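# Seat gear and two bearing rings in holders

## Task

Move the gear and both bearing rings that sit on the white pads into their matching holders, without disturbing the other parts already in their holders, and open the grippers to release everything at the end.

## Robot and tools

Robot: two 6-joint arms with parallel grippers, named left_arm and right_arm. Names are not image sides. In the shared scene frame the origin is on the table top between the arms, +z is up, +x points out over the table, and left_arm sits on the +y side. Base roots: left_arm at (+0.038, +0.325, 0) m, quat_wxyz (+0.998, 0, 0, +0.057); right_arm at (+0.035, -0.265, 0) m, quat_wxyz (+0.997, 0, 0, -0.075).

The command row. Every moving call uses one flat list of 14 numbers covering both arms, even if one arm stays put: left_arm first, then right_arm. Each arm's 7 numbers are, in this exact order: shoulder (joint2), elbow (joint3), waist (joint1), wrist pitch (joint4), wrist yaw (joint5), wrist roll (joint6), then gripper opening. The joint numbers are absolute target angles in radians (joint space, not Cartesian), the same values that Joint positions reports. Stated ranges: shoulder 0.000 to 3.142, elbow 0.000 to 3.142, waist -2.618 to 3.054, wrist pitch -1.571 to 1.571, wrist yaw -1.571 to 1.571, wrist roll -2.094 to 2.094; true ends may differ by up to 0.036 rad. A target beyond an end by more than 0.036 rad, and further out than the current angle, gets the call refused; otherwise an over-range target is clipped and may print "joint sent to its limit". Opening is a scale from -1 (closed) to +1 (fully open, 0.094 m between pads). Optionally 12 extra numbers from 0 to 1 may follow: a stiffness multiplier per arm joint, left six then right six, in the Joint positions order; they persist until changed.

Tools:
- execute_actions(actions): a list of up to 15 actions; each action is a list of up to 15 rows, one per 1/30 s control step, and the last row is repeated to fill the action's 15 steps (0.5 s). An empty list just returns the current state and images.
- move(target, speed, blocking): target is one row as above (absolute joint goals). All joints interpolate together so they finish at the same fraction, giving curved gripper paths lasting 0.5 to 10 s. speed (0.01 to 2 rad/s, default 0.5) caps the joint with the longest travel. Finger numbers take effect immediately. No obstacle avoidance, including the other arm. With blocking=false you get a result after 0.5 s; until a result shows the move ended, use wait or stop before any new execute_actions or move. The result adds a "move:" line: ending (done, off_target, moving, held, fault), limits=held or limits=none, and each arm's worst joint error.
- wait(seconds): 0 to 10 s with commands held; returns early if a running move finishes.
- stop(): brakes a running move; needs stopping distance; fingers continue.
- zoom_image(camera, region): region [x0, y0, x1, y1] in pixels of that camera's last image, top-left origin, at most 504 by 504. Cameras: cam_head_left, cam_head_right, cam_high, cam_low, cam_left_wrist, cam_right_wrist, all 504x504.
- read_manual(section): licence texts only, default "licences"; no motion.
- finished_scene(scene): give the current scene's number to end it; irreversible. Only call it when parts are seated and released.

Motion rules. Per control step each joint target is held within a lead of its measured angle: waist 0.202, shoulder 0.258, elbow 0.238, wrist pitch 0.573, wrist yaw and roll 0.522 rad; and if the gripper would be sent more than 70 mm from its measured spot, all targets are scaled back. So big jumps take several actions, and an unfinished motion must be re-commanded. To keep a joint still, resend its "Joint targets" value. Faster moves hit harder; aiming past a contact presses harder.

Results. State line gives each gripper's end_effector_position (m) and end_effector_quat_wxyz in the scene frame; this point sits between the finger pads about 1 cm behind the tips, fingers point along gripper +z, open along gripper y. Reported position can be off, more at long reach. Joint positions and Joint velocities list each arm's six joints (rad, rad/s) then pad gap (m). Joint targets shows current drive goals. grip_measured is opening on the command scale (up to ~1 mm error per gripper). Step readings list joint angles at some steps; HELD marks a restrained step. "joint command not followed" means the clearance check altered that arm's joints. Torques include offsets and friction. FAULT lines mean an arm stopped.

Gripping: to hold, command an opening about 0.03 below grip_measured (smaller gap for lighter grip). Pad force tops out around 50 to 62 N; thin parts get less.

Avoid: dropping or knocking anything off the table (task fails), jostling the other parts in their holders, arms colliding or pressing each other, hard slams. Parts may get brief external tugs, so grip firmly. Holding loads heats motors: MOTOR HOT at 75 °C, arm halts at 90 °C, and at 100 °C the arm goes limp and falls. The simulation keeps running while you think, holding your last command.

Each tool is called in YAML: its name, and indented under it one key for each argument.

## Session

execute_actions:
  actions: []

Scene clock: 0.00 s.
left_arm: end_effector_position=(+0.6090, +0.5409, +0.1921) grip_measured=+1.000 end_effector_quat_wxyz=(+0.660, -0.403, +0.616, +0.152) | right_arm: end_effector_position=(+0.1332, -0.5344, +0.1890) grip_measured=+1.000 end_effector_quat_wxyz=(+0.150, +0.457, +0.632, -0.608)
Joint names: [shoulder, elbow, waist, wrist pitch, wrist yaw, wrist roll]
Joint positions: left_arm=[ 2.16   1.406  0.075  0.652 -0.614 -0.412  0.094] | right_arm=[ 1.138  0.578 -0.44  -0.264  1.273  0.098  0.094]
Joint velocities: left_arm=[-0.002  0.002 -0.012 -0.11  -0.066  0.037  0.   ] | right_arm=[-0.007 -0.032 -0.002 -0.022 -0.037 -0.037  0.   ]
Joint torques (N m, as the arm reports them, + toward a larger angle): no reading
Joint targets: left_arm=[2.146 1.416 0.075 0.654 -0.616 -0.408] | right_arm=[1.130 0.591 -0.440 -0.259 1.286 0.102]
Joint stiffness scale: left_arm=[1. 1. 1. 1. 1. 1.] | right_arm=[1. 1. 1. 1. 1. 1.]

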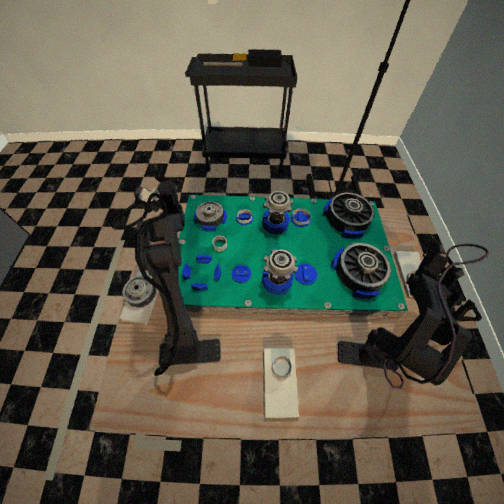

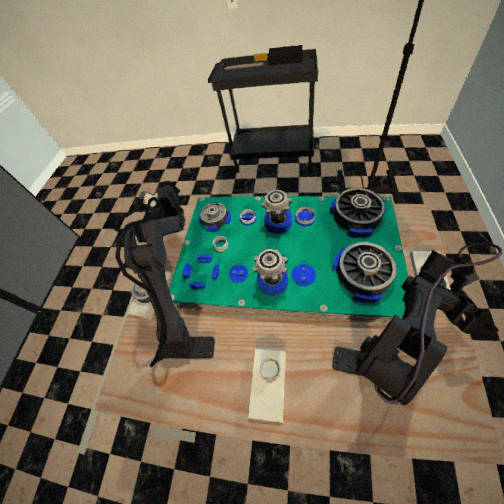

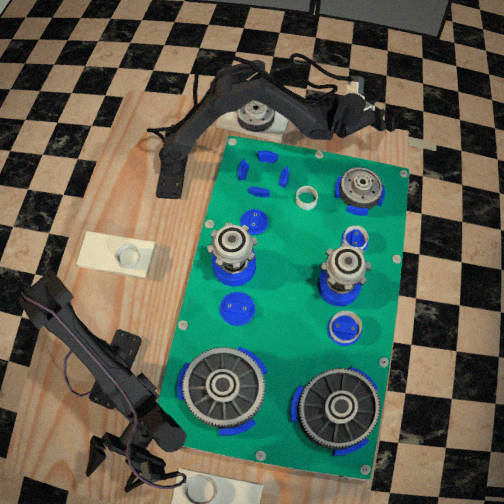

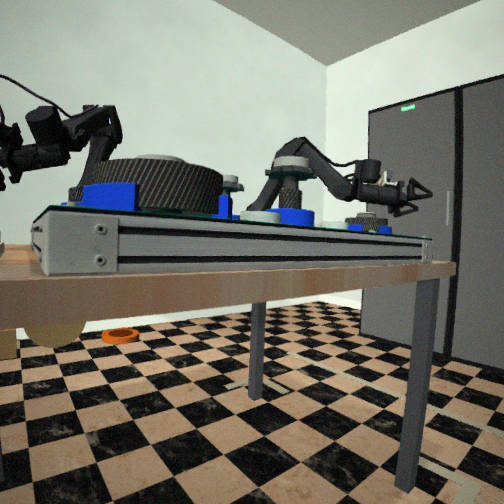

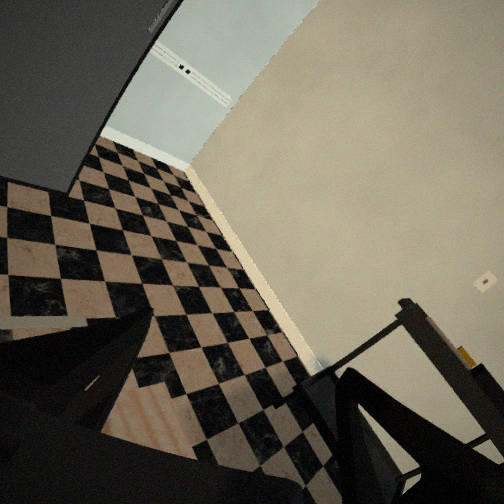

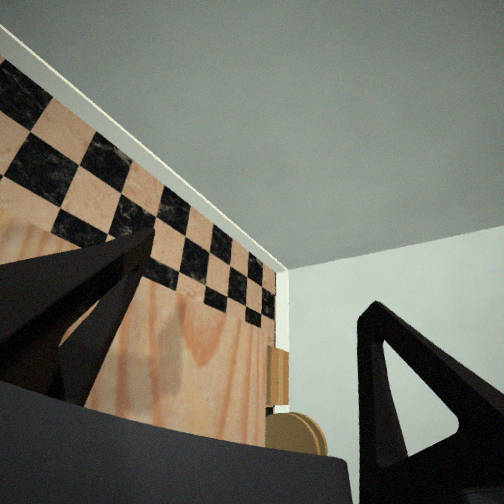

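zoom_image:
  camera: "cam_high"
  region: [150, 80, 420, 350]

zoom_image:
  camera: "cam_high"
  region: [60, 200, 300, 504]

zoom_image:
  camera: "cam_head_left"
  region: [100, 180, 440, 430]

Region (150, 80, 420, 350) of cam_high's 504x504 image, scaled by 1.867, with more detail than that image has.

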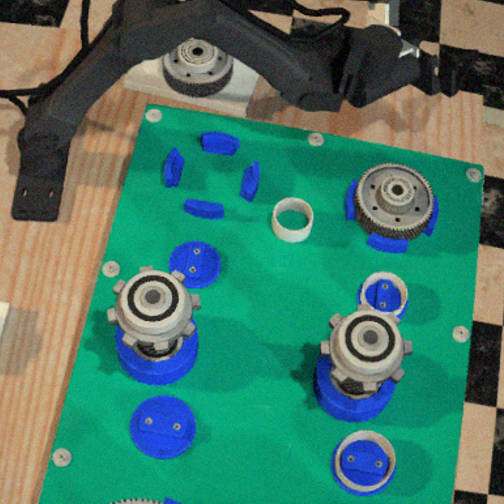

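Region (60, 200, 300, 504) of cam_high's 504x504 image, scaled by 1.658, with more detail than that image has; it fills the left 398 columns of this view, and the rest is white.

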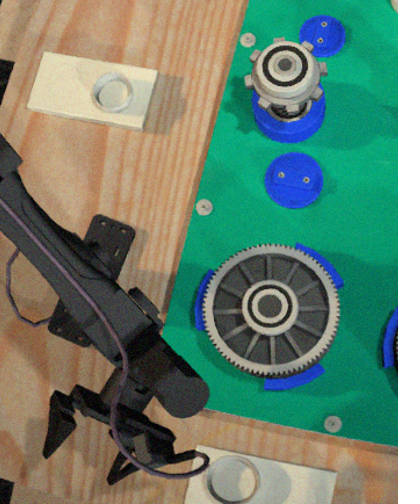

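Region (100, 180, 440, 430) of cam_head_left's 504x504 image, scaled by 1.482, with more detail than that image has; it fills the top 371 rows of this view, and the rest is white.

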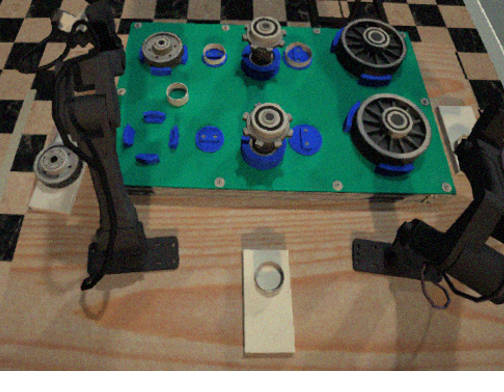

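move:
  target: [1.687,1.597,0.7,-1.481,0,0,1,1.687,1.597,-0.72,-1.481,0,0,1]
  speed: 1.0

Scene clock: 7.10 s.
left_arm: end_effector_position=(+0.2413, +0.5414, +0.1556) grip_measured=+1.000 end_effector_quat_wxyz=(-0.022, -0.397, +0.918, -0.005) | right_arm: end_effector_position=(+0.2272, -0.4906, +0.1642) grip_measured=+1.000 end_effector_quat_wxyz=(-0.007, +0.420, +0.907, -0.004)
Joint names: [shoulder, elbow, waist, wrist pitch, wrist yaw, wrist roll]
Joint positions: left_arm=[ 1.709  1.564  0.694 -1.469 -0.007 -0.008  0.094] | right_arm=[ 1.682  1.568 -0.711 -1.466  0.012  0.006  0.094]
Joint velocities: left_arm=[ 0.002 -0.002  0.002  0.022 -0.066 -0.022  0.   ] | right_arm=[-0.007 -0.022  0.007 -0.022 -0.022  0.022  0.   ]
Joint torques (N m, as the arm reports them, + toward a larger angle): left_arm=[-8.06  9.3   0.45  0.09  0.02  0.05] | right_arm=[-6.4   6.94 -0.69 -0.08 -0.16 -0.07]
Joint targets: left_arm=[1.687 1.597 0.700 -1.481 0.000 -0.000] | right_arm=[1.687 1.597 -0.720 -1.481 0.000 0.000]
Joint stiffness scale: left_arm=[1. 1. 1. 1. 1. 1.] | right_arm=[1. 1. 1. 1. 1. 1.]
move: off_target (left_arm, right_arm); limits=none; left_arm: farthest joint: the elbow, 0.033 radians from its target (0.191 radians at the start); right_arm: farthest joint: the elbow, 0.029 radians from its target (1.019 radians at the start)

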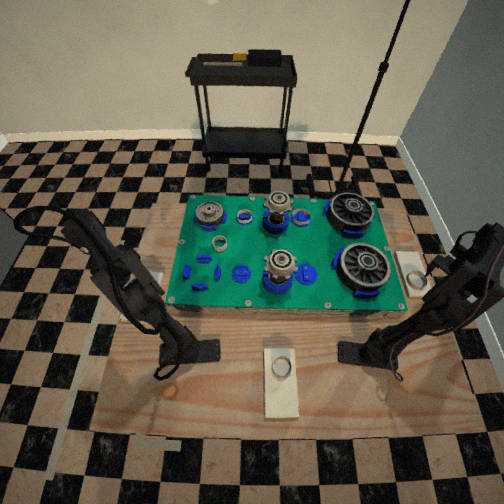

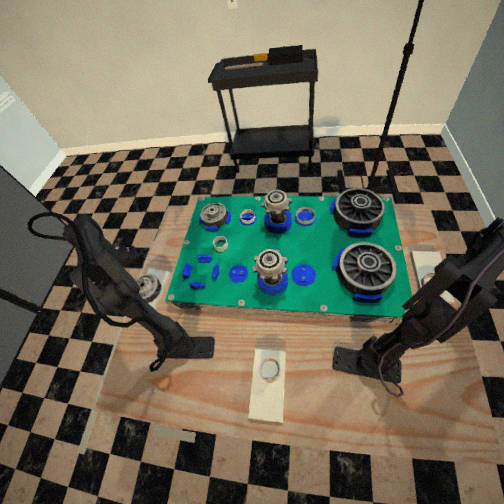

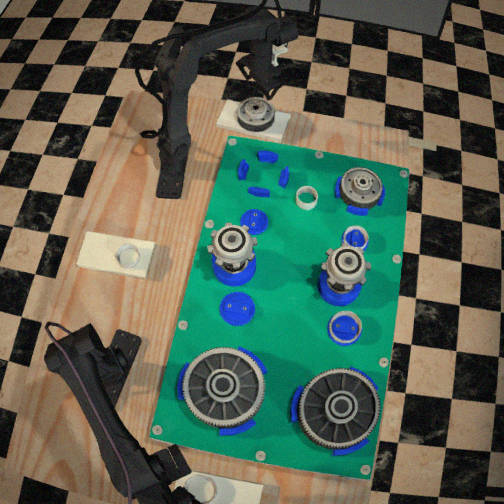

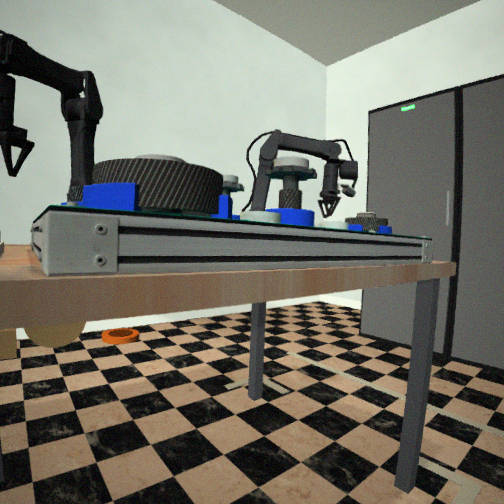

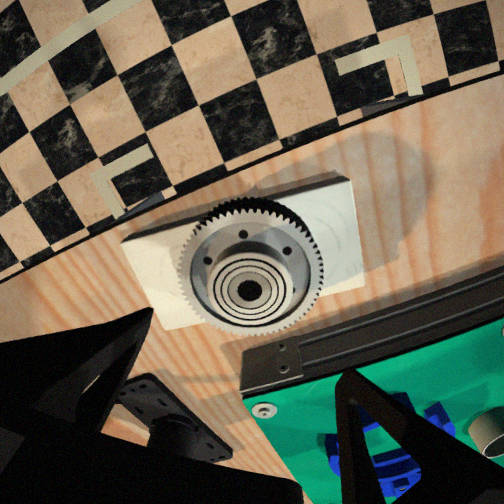

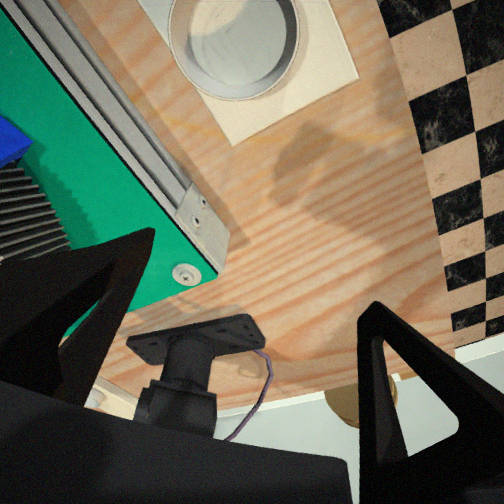

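move:
  target: [1.648,1.37,0.7,-1.25,0,0,1,1.91,1.79,-0.53,-1.43,0,0,1]
  speed: 0.6

Scene clock: 10.07 s.
left_arm: end_effector_position=(+0.2453, +0.5455, +0.1194) grip_measured=+1.000 end_effector_quat_wxyz=(+0.004, -0.397, +0.918, +0.005) | right_arm: end_effector_position=(+0.3104, -0.4872, +0.1401) grip_measured=+1.000 end_effector_quat_wxyz=(-0.013, +0.335, +0.942, +0.000)
Joint names: [shoulder, elbow, waist, wrist pitch, wrist yaw, wrist roll]
Joint positions: left_arm=[ 1.677  1.384  0.694 -1.267 -0.006 -0.007  0.094] | right_arm=[ 1.916  1.761 -0.528 -1.441  0.008  0.005  0.094]
Joint velocities: left_arm=[-0.007 -0.022  0.017 -0.022  0.051 -0.051  0.   ] | right_arm=[-0.007  0.012 -0.002 -0.022 -0.007 -0.007  0.   ]
Joint torques (N m, as the arm reports them, + toward a larger angle): left_arm=[-8.33  5.29  0.53  0.59  0.03  0.06] | right_arm=[-9.5   6.96 -0.2   0.16 -0.11 -0.09]
Joint targets: left_arm=[1.648 1.370 0.700 -1.250 0.000 0.000] | right_arm=[1.910 1.790 -0.530 -1.430 0.000 -0.000]
Joint stiffness scale: left_arm=[1. 1. 1. 1. 1. 1.] | right_arm=[1. 1. 1. 1. 1. 1.]
move: off_target (left_arm, right_arm); limits=none; left_arm: farthest joint: the shoulder, 0.029 radians from its target (0.061 radians at the start); right_arm: farthest joint: the elbow, 0.029 radians from its target (0.222 radians at the start)

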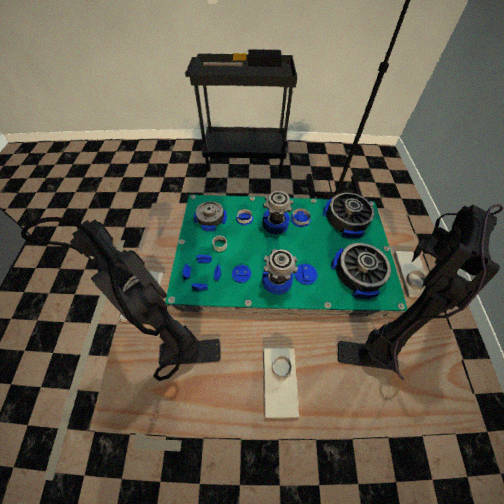

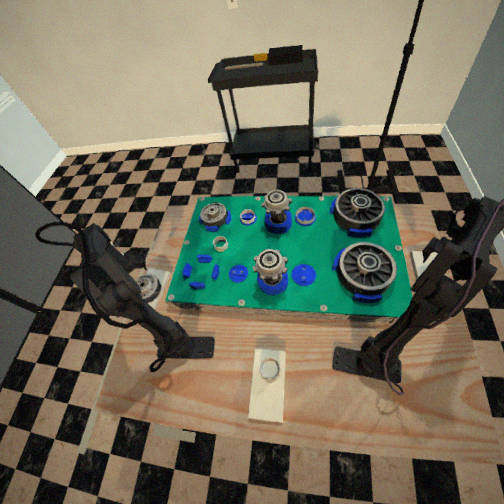

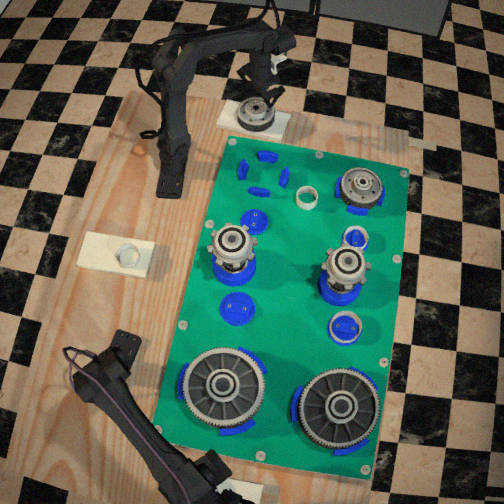

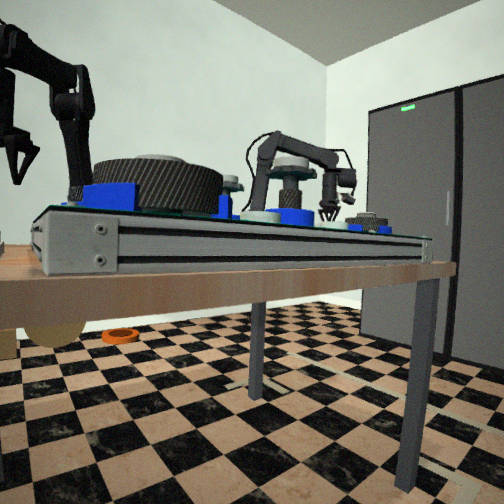

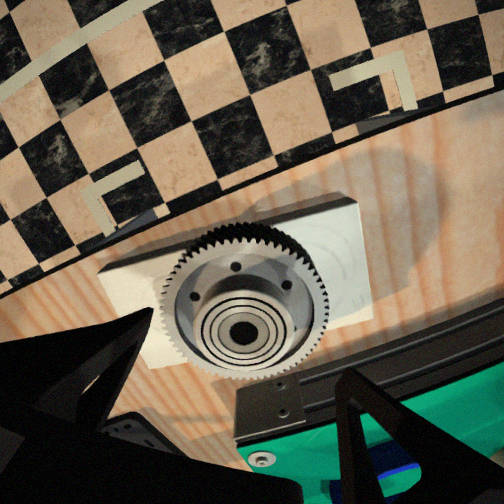

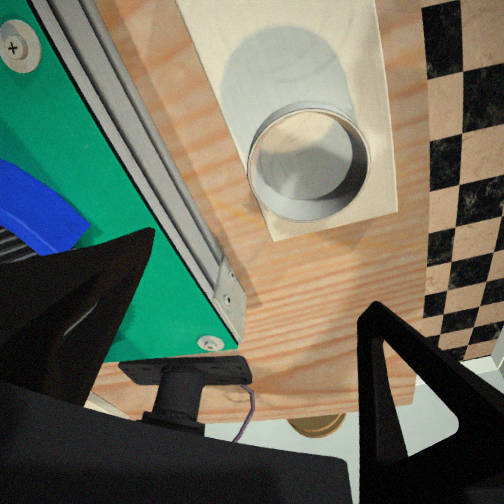

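move:
  target: [1.597,1.184,0.7,-1.128,0,0,1,1.948,1.476,-0.548,-1.096,0,0.88,1]
  speed: 0.6

Scene clock: 15.63 s.
left_arm: end_effector_position=(+0.2313, +0.5309, +0.0869) grip_measured=+1.000 end_effector_quat_wxyz=(-0.001, -0.397, +0.918, +0.003) | right_arm: end_effector_position=(+0.3124, -0.4936, +0.0585) grip_measured=+1.000 end_effector_quat_wxyz=(-0.005, +0.704, +0.710, -0.004)
Joint names: [shoulder, elbow, waist, wrist pitch, wrist yaw, wrist roll]
Joint positions: left_arm=[ 1.626  1.199  0.694 -1.144 -0.006 -0.007  0.094] | right_arm=[ 1.948  1.48  -0.539 -1.114  0.007  0.874  0.094]
Joint velocities: left_arm=[ 0.012 -0.002 -0.002 -0.022 -0.051 -0.081  0.   ] | right_arm=[-0.012 -0.007 -0.012 -0.022 -0.022  0.007  0.   ]
Joint torques (N m, as the arm reports them, + toward a larger angle): left_arm=[-7.93  5.2   0.51  0.55  0.03  0.05] | right_arm=[-9.2   4.67 -0.77  0.26 -0.1   0.05]
Joint targets: left_arm=[1.597 1.184 0.700 -1.128 -0.000 0.000] | right_arm=[1.948 1.476 -0.548 -1.096 -0.000 0.880]
Joint stiffness scale: left_arm=[1. 1. 1. 1. 1. 1.] | right_arm=[1. 1. 1. 1. 1. 1.]
move: off_target (left_arm); limits=none; left_arm: farthest joint: the shoulder, 0.029 radians from its target (0.080 radians at the start); right_arm: farthest joint: the wrist pitch, 0.018 radians from its target (0.345 radians at the start)

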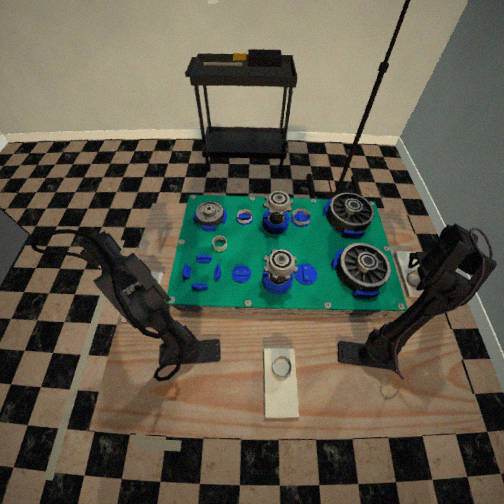

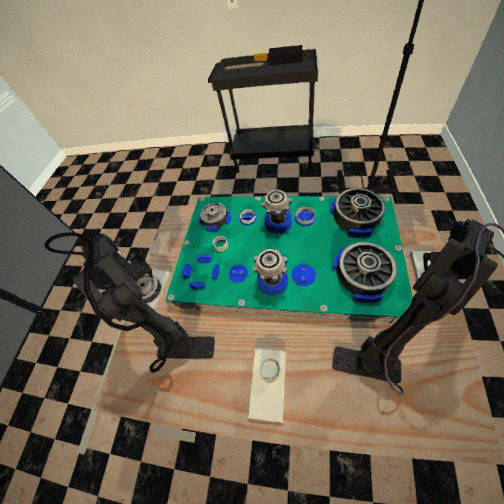

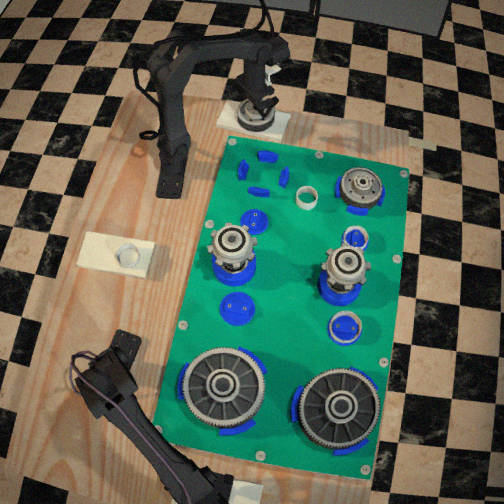

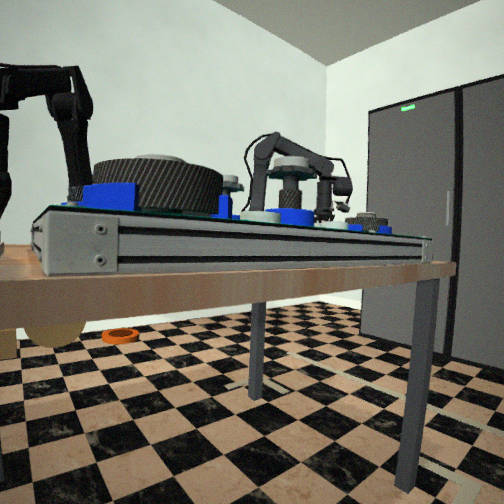

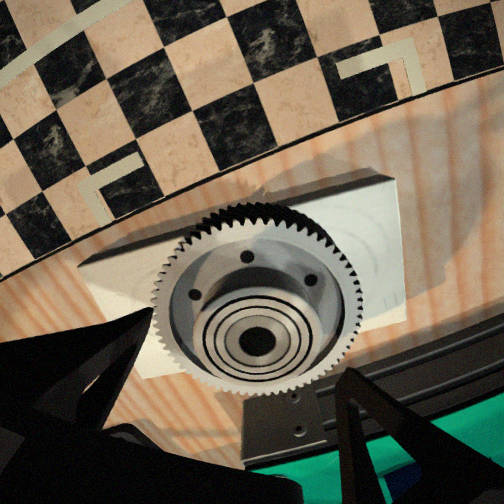

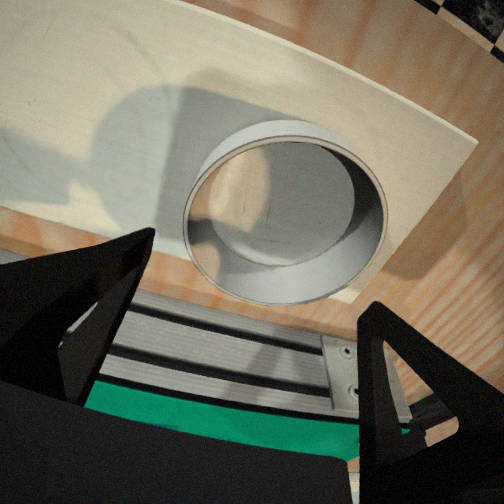

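move:
  target: [1.632,1.109,0.676,-1.043,0,0,0.53,1.958,1.476,-0.584,-1.074,0,0.88,1]
  speed: 0.2

Scene clock: 18.53 s.
left_arm: end_effector_position=(+0.2317, +0.5276, +0.0683) grip_measured=+0.532 end_effector_quat_wxyz=(+0.003, -0.393, +0.920, +0.004) | right_arm: end_effector_position=(+0.3075, -0.5076, +0.0585) grip_measured=+1.000 end_effector_quat_wxyz=(+0.005, +0.718, +0.696, -0.003)
Joint names: [shoulder, elbow, waist, wrist pitch, wrist yaw, wrist roll]
Joint positions: left_arm=[ 1.626  1.123  0.685 -1.06  -0.006 -0.007  0.072] | right_arm=[ 1.948  1.48  -0.577 -1.092  0.007  0.874  0.094]
Joint velocities: left_arm=[-0.002  0.002 -0.012  0.037  0.022 -0.022 -0.   ] | right_arm=[-0.002  0.012  0.002 -0.051  0.051 -0.037  0.   ]
Joint torques (N m, as the arm reports them, + toward a larger angle): left_arm=[-5.25  5.21 -0.68  0.57  0.01  0.05] | right_arm=[-8.34  4.68 -0.58  0.29 -0.08  0.04]
Joint targets: left_arm=[1.632 1.109 0.676 -1.043 -0.000 -0.000] | right_arm=[1.958 1.476 -0.584 -1.074 0.000 0.880]
Joint stiffness scale: left_arm=[1. 1. 1. 1. 1. 1.] | right_arm=[1. 1. 1. 1. 1. 1.]
move: done; limits=none; left_arm: farthest joint: the wrist pitch, 0.017 radians from its target (0.101 radians at the start); right_arm: farthest joint: the wrist pitch, 0.018 radians from its target (0.040 radians at the start)

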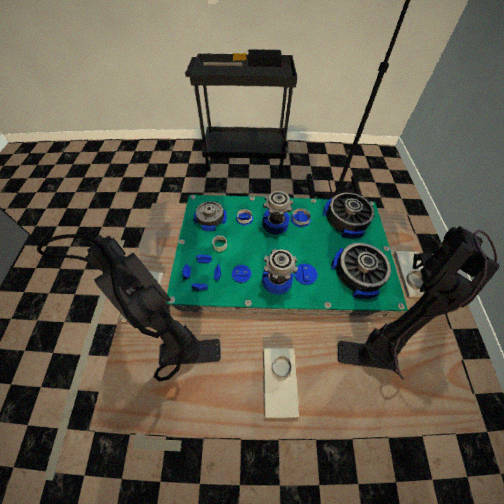

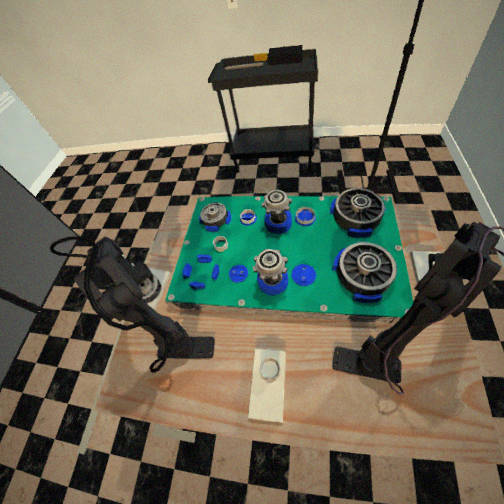

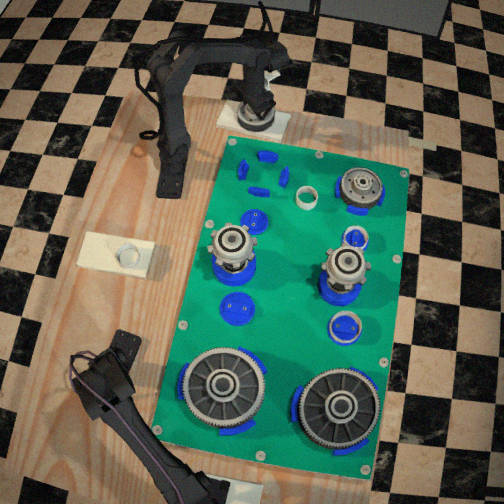

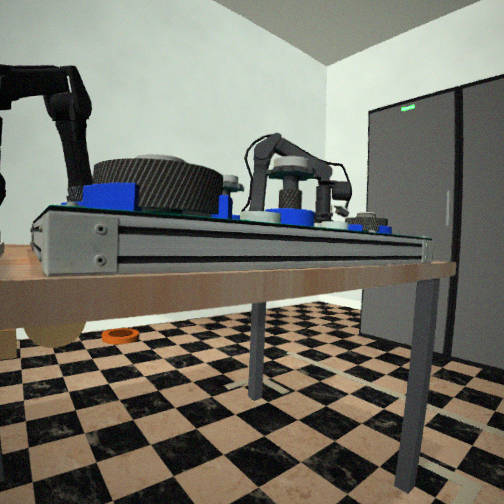

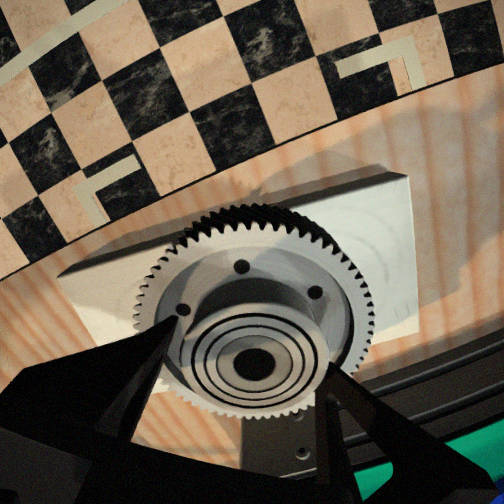

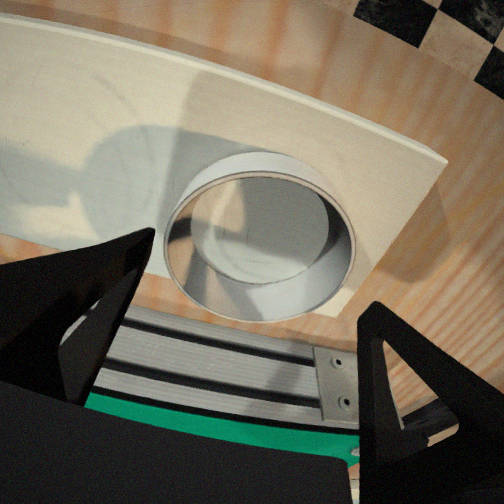

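move:
  target: [1.632,1.093,0.676,-1.027,0,0,0.53,1.99,1.459,-0.566,-1.042,0,0.88,1]
  speed: 0.1

Scene clock: 20.60 s.
left_arm: end_effector_position=(+0.2309, +0.5269, +0.0644) grip_measured=+0.532 end_effector_quat_wxyz=(+0.003, -0.393, +0.920, +0.004) | right_arm: end_effector_position=(+0.3073, -0.5075, +0.0396) grip_measured=+1.000 end_effector_quat_wxyz=(-0.008, +0.718, +0.696, -0.004)
Joint names: [shoulder, elbow, waist, wrist pitch, wrist yaw, wrist roll]
Joint positions: left_arm=[ 1.626  1.107  0.685 -1.044 -0.006 -0.007  0.072] | right_arm=[ 1.991  1.463 -0.577 -1.06   0.007  0.874  0.094]
Joint velocities: left_arm=[-0.007 -0.002 -0.002  0.051 -0.066  0.007 -0.   ] | right_arm=[-0.007 -0.007 -0.012  0.066 -0.037 -0.022  0.   ]
Joint torques (N m, as the arm reports them, + toward a larger angle): left_arm=[-5.2   5.17 -0.71  0.59  0.02  0.05] | right_arm=[-9.45  4.62  1.    0.25 -0.1   0.06]
Joint targets: left_arm=[1.632 1.093 0.676 -1.027 0.000 0.000] | right_arm=[1.990 1.459 -0.566 -1.042 -0.000 0.880]
Joint stiffness scale: left_arm=[1. 1. 1. 1. 1. 1.] | right_arm=[1. 1. 1. 1. 1. 1.]
move: done; limits=none; left_arm: farthest joint: the wrist pitch, 0.017 radians from its target (0.032 radians at the start); right_arm: farthest joint: the wrist pitch, 0.018 radians from its target (0.050 radians at the start)

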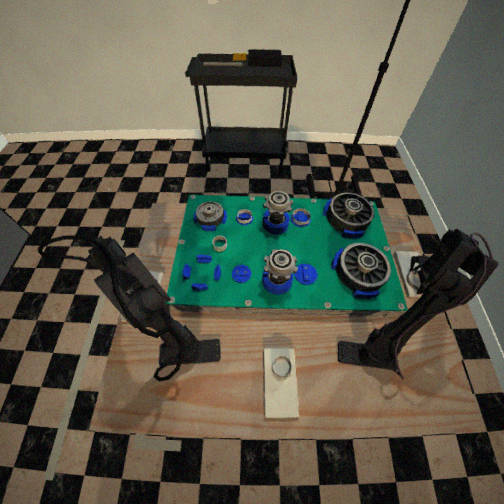

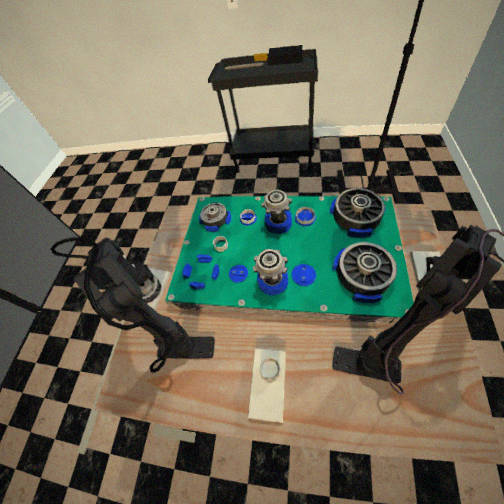

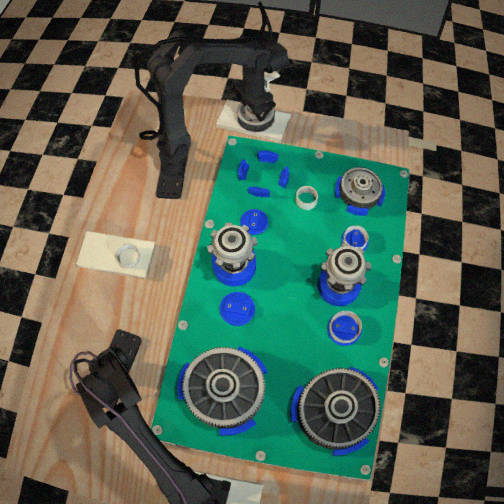

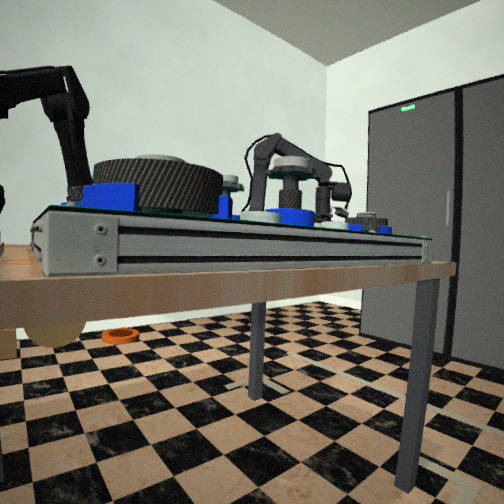

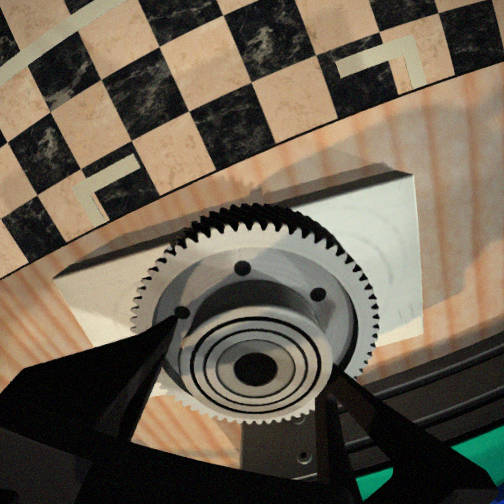

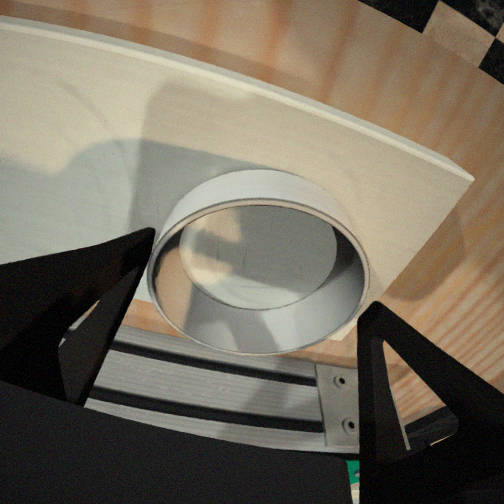

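move:
  target: [1.632,1.093,0.676,-1.027,0,0,0.25,1.99,1.414,-0.558,-0.98,0,0.88,1]
  speed: 0.1

Scene clock: 22.70 s.
left_arm: end_effector_position=(+0.2308, +0.5272, +0.0644) grip_measured=+0.263 end_effector_quat_wxyz=(+0.002, -0.393, +0.920, +0.005) | right_arm: end_effector_position=(+0.3163, -0.5100, +0.0362) grip_measured=+1.000 end_effector_quat_wxyz=(+0.012, +0.716, +0.698, +0.002)
Joint names: [shoulder, elbow, waist, wrist pitch, wrist yaw, wrist roll]
Joint positions: left_arm=[ 1.626  1.107  0.685 -1.043 -0.008 -0.007  0.059] | right_arm=[ 1.987  1.443 -0.571 -1.001 -0.002  0.874  0.094]
Joint velocities: left_arm=[-0.002  0.007  0.007 -0.007 -0.051 -0.007 -0.   ] | right_arm=[-0.007 -0.007 -0.012 -0.066 -0.081 -0.022  0.   ]
Joint torques (N m, as the arm reports them, + toward a larger angle): left_arm=[-5.24  5.13 -0.6   0.55  0.05  0.06] | right_arm=[-9.19  2.97  1.12  0.34 -0.04  0.04]
Joint targets: left_arm=[1.632 1.093 0.676 -1.027 0.000 -0.000] | right_arm=[1.990 1.414 -0.558 -0.980 -0.000 0.880]
Joint stiffness scale: left_arm=[1. 1. 1. 1. 1. 1.] | right_arm=[1. 1. 1. 1. 1. 1.]
move: off_target (right_arm); limits=none; left_arm: farthest joint: the wrist pitch, 0.016 radians from its target (0.017 radians at the start); right_arm: farthest joint: the elbow, 0.029 radians from its target (0.049 radians at the start)

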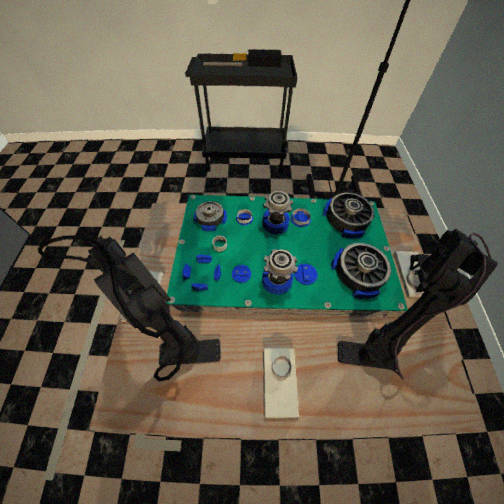

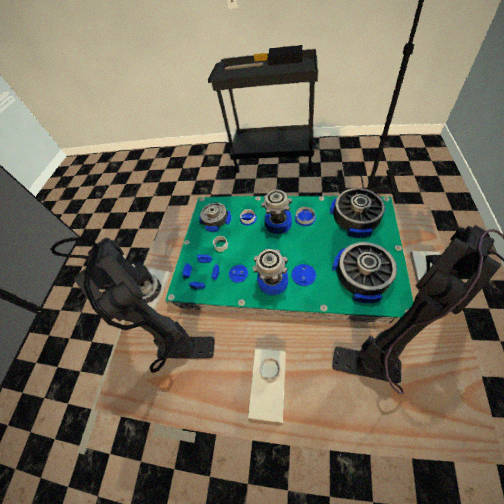

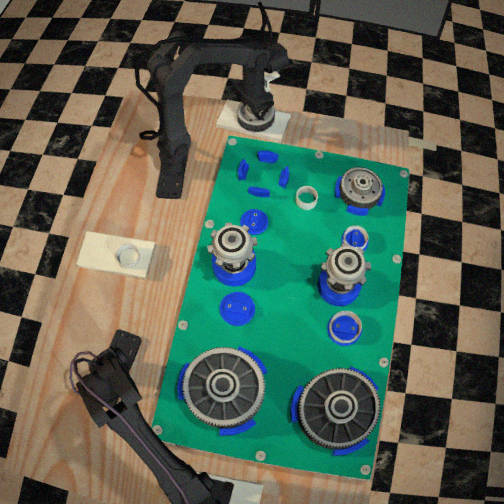

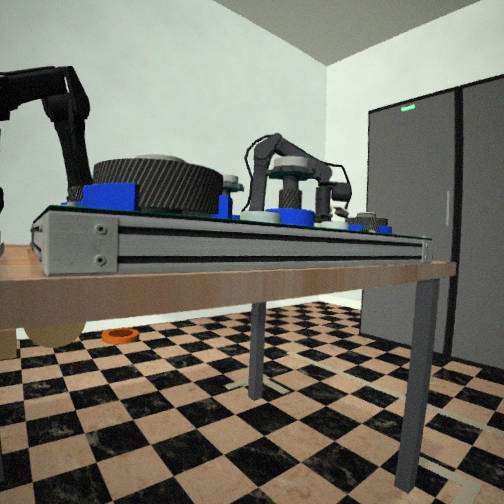

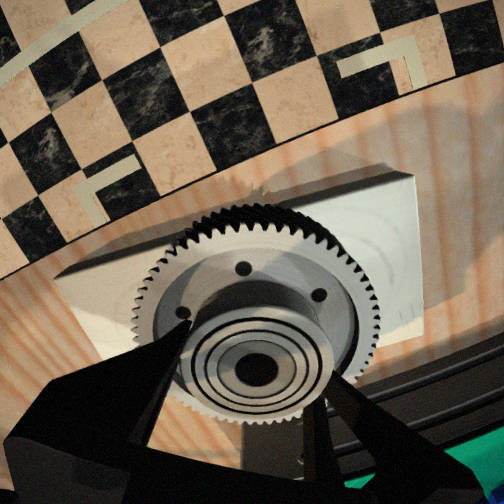

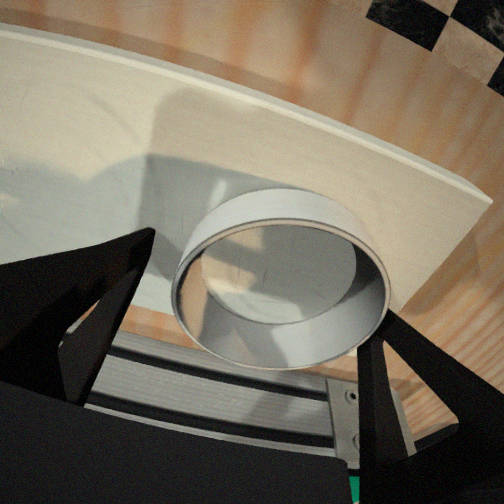

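move:
  target: [1.632,1.093,0.676,-1.027,0,0,0.23,1.99,1.485,-0.565,-1.062,0,0.88,1]
  speed: 0.1

Scene clock: 24.17 s.
left_arm: end_effector_position=(+0.2315, +0.5266, +0.0643) grip_measured=+0.247 end_effector_quat_wxyz=(+0.003, -0.393, +0.920, +0.003) | right_arm: end_effector_position=(+0.3113, -0.5055, +0.0396) grip_measured=+1.000 end_effector_quat_wxyz=(-0.003, +0.716, +0.698, +0.001)
Joint names: [shoulder, elbow, waist, wrist pitch, wrist yaw, wrist roll]
Joint positions: left_arm=[ 1.626  1.107  0.685 -1.043 -0.003 -0.007  0.059] | right_arm=[ 1.987  1.457 -0.571 -1.046 -0.002  0.874  0.094]
Joint velocities: left_arm=[ 0.002 -0.002  0.017  0.007 -0.037 -0.051 -0.001] | right_arm=[ 0.002 -0.002  0.022 -0.007 -0.037  0.007  0.   ]
Joint torques (N m, as the arm reports them, + toward a larger angle): left_arm=[-5.22  5.09 -0.72  0.55 -0.01  0.05] | right_arm=[-9.12  6.77  0.46 -0.04 -0.01  0.04]
Joint targets: left_arm=[1.632 1.093 0.676 -1.027 0.000 -0.000] | right_arm=[1.990 1.485 -0.565 -1.062 0.000 0.880]
Joint stiffness scale: left_arm=[1. 1. 1. 1. 1. 1.] | right_arm=[1. 1. 1. 1. 1. 1.]
move: off_target (right_arm); limits=none; left_arm: farthest joint: the wrist pitch, 0.016 radians from its target (0.016 radians at the start); right_arm: farthest joint: the elbow, 0.028 radians from its target (0.043 radians at the start)

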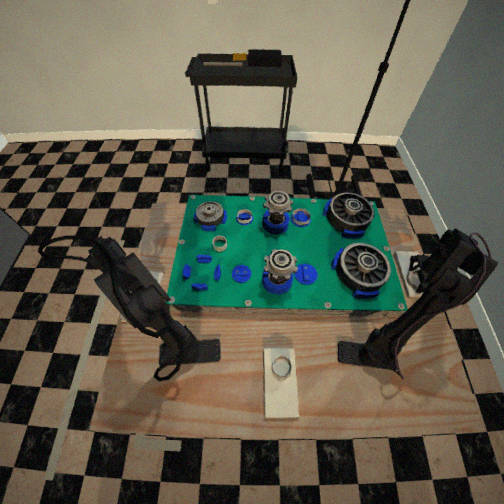

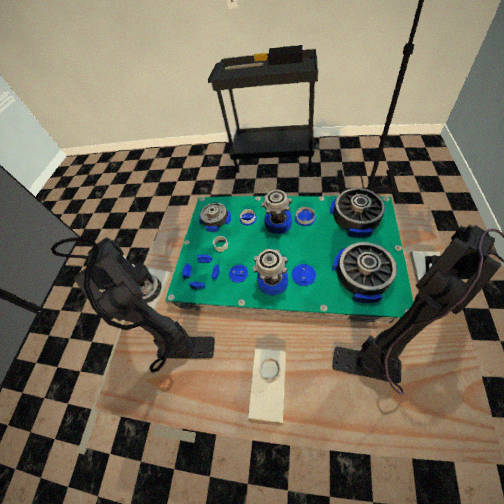

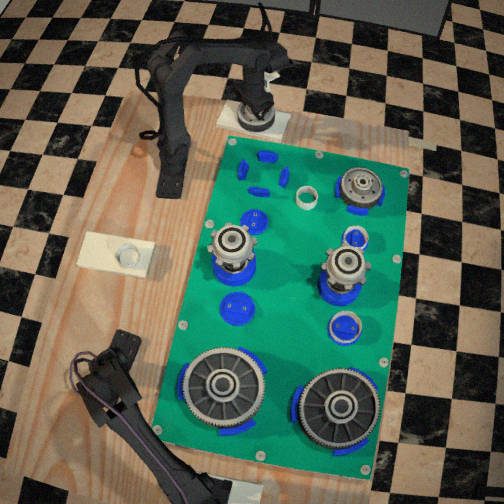

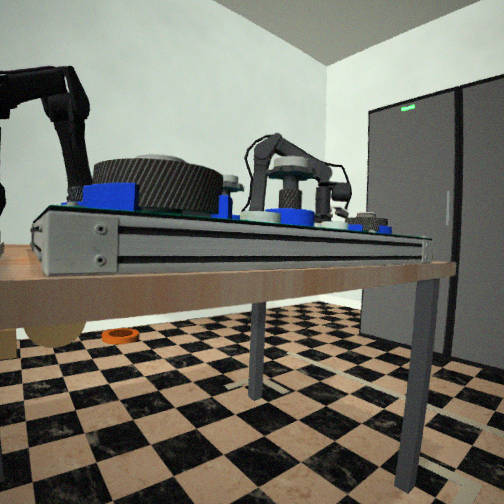

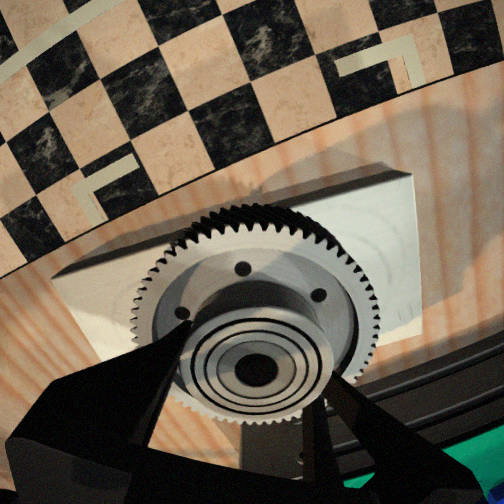

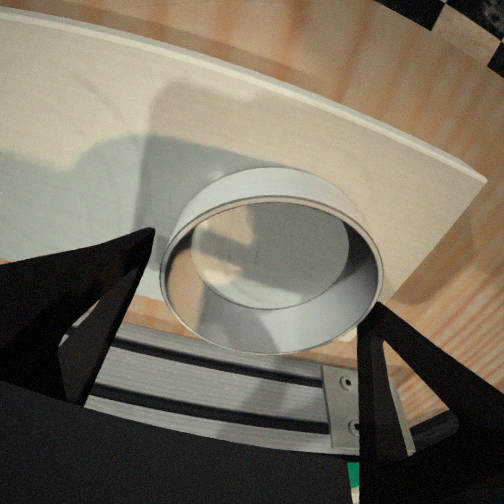

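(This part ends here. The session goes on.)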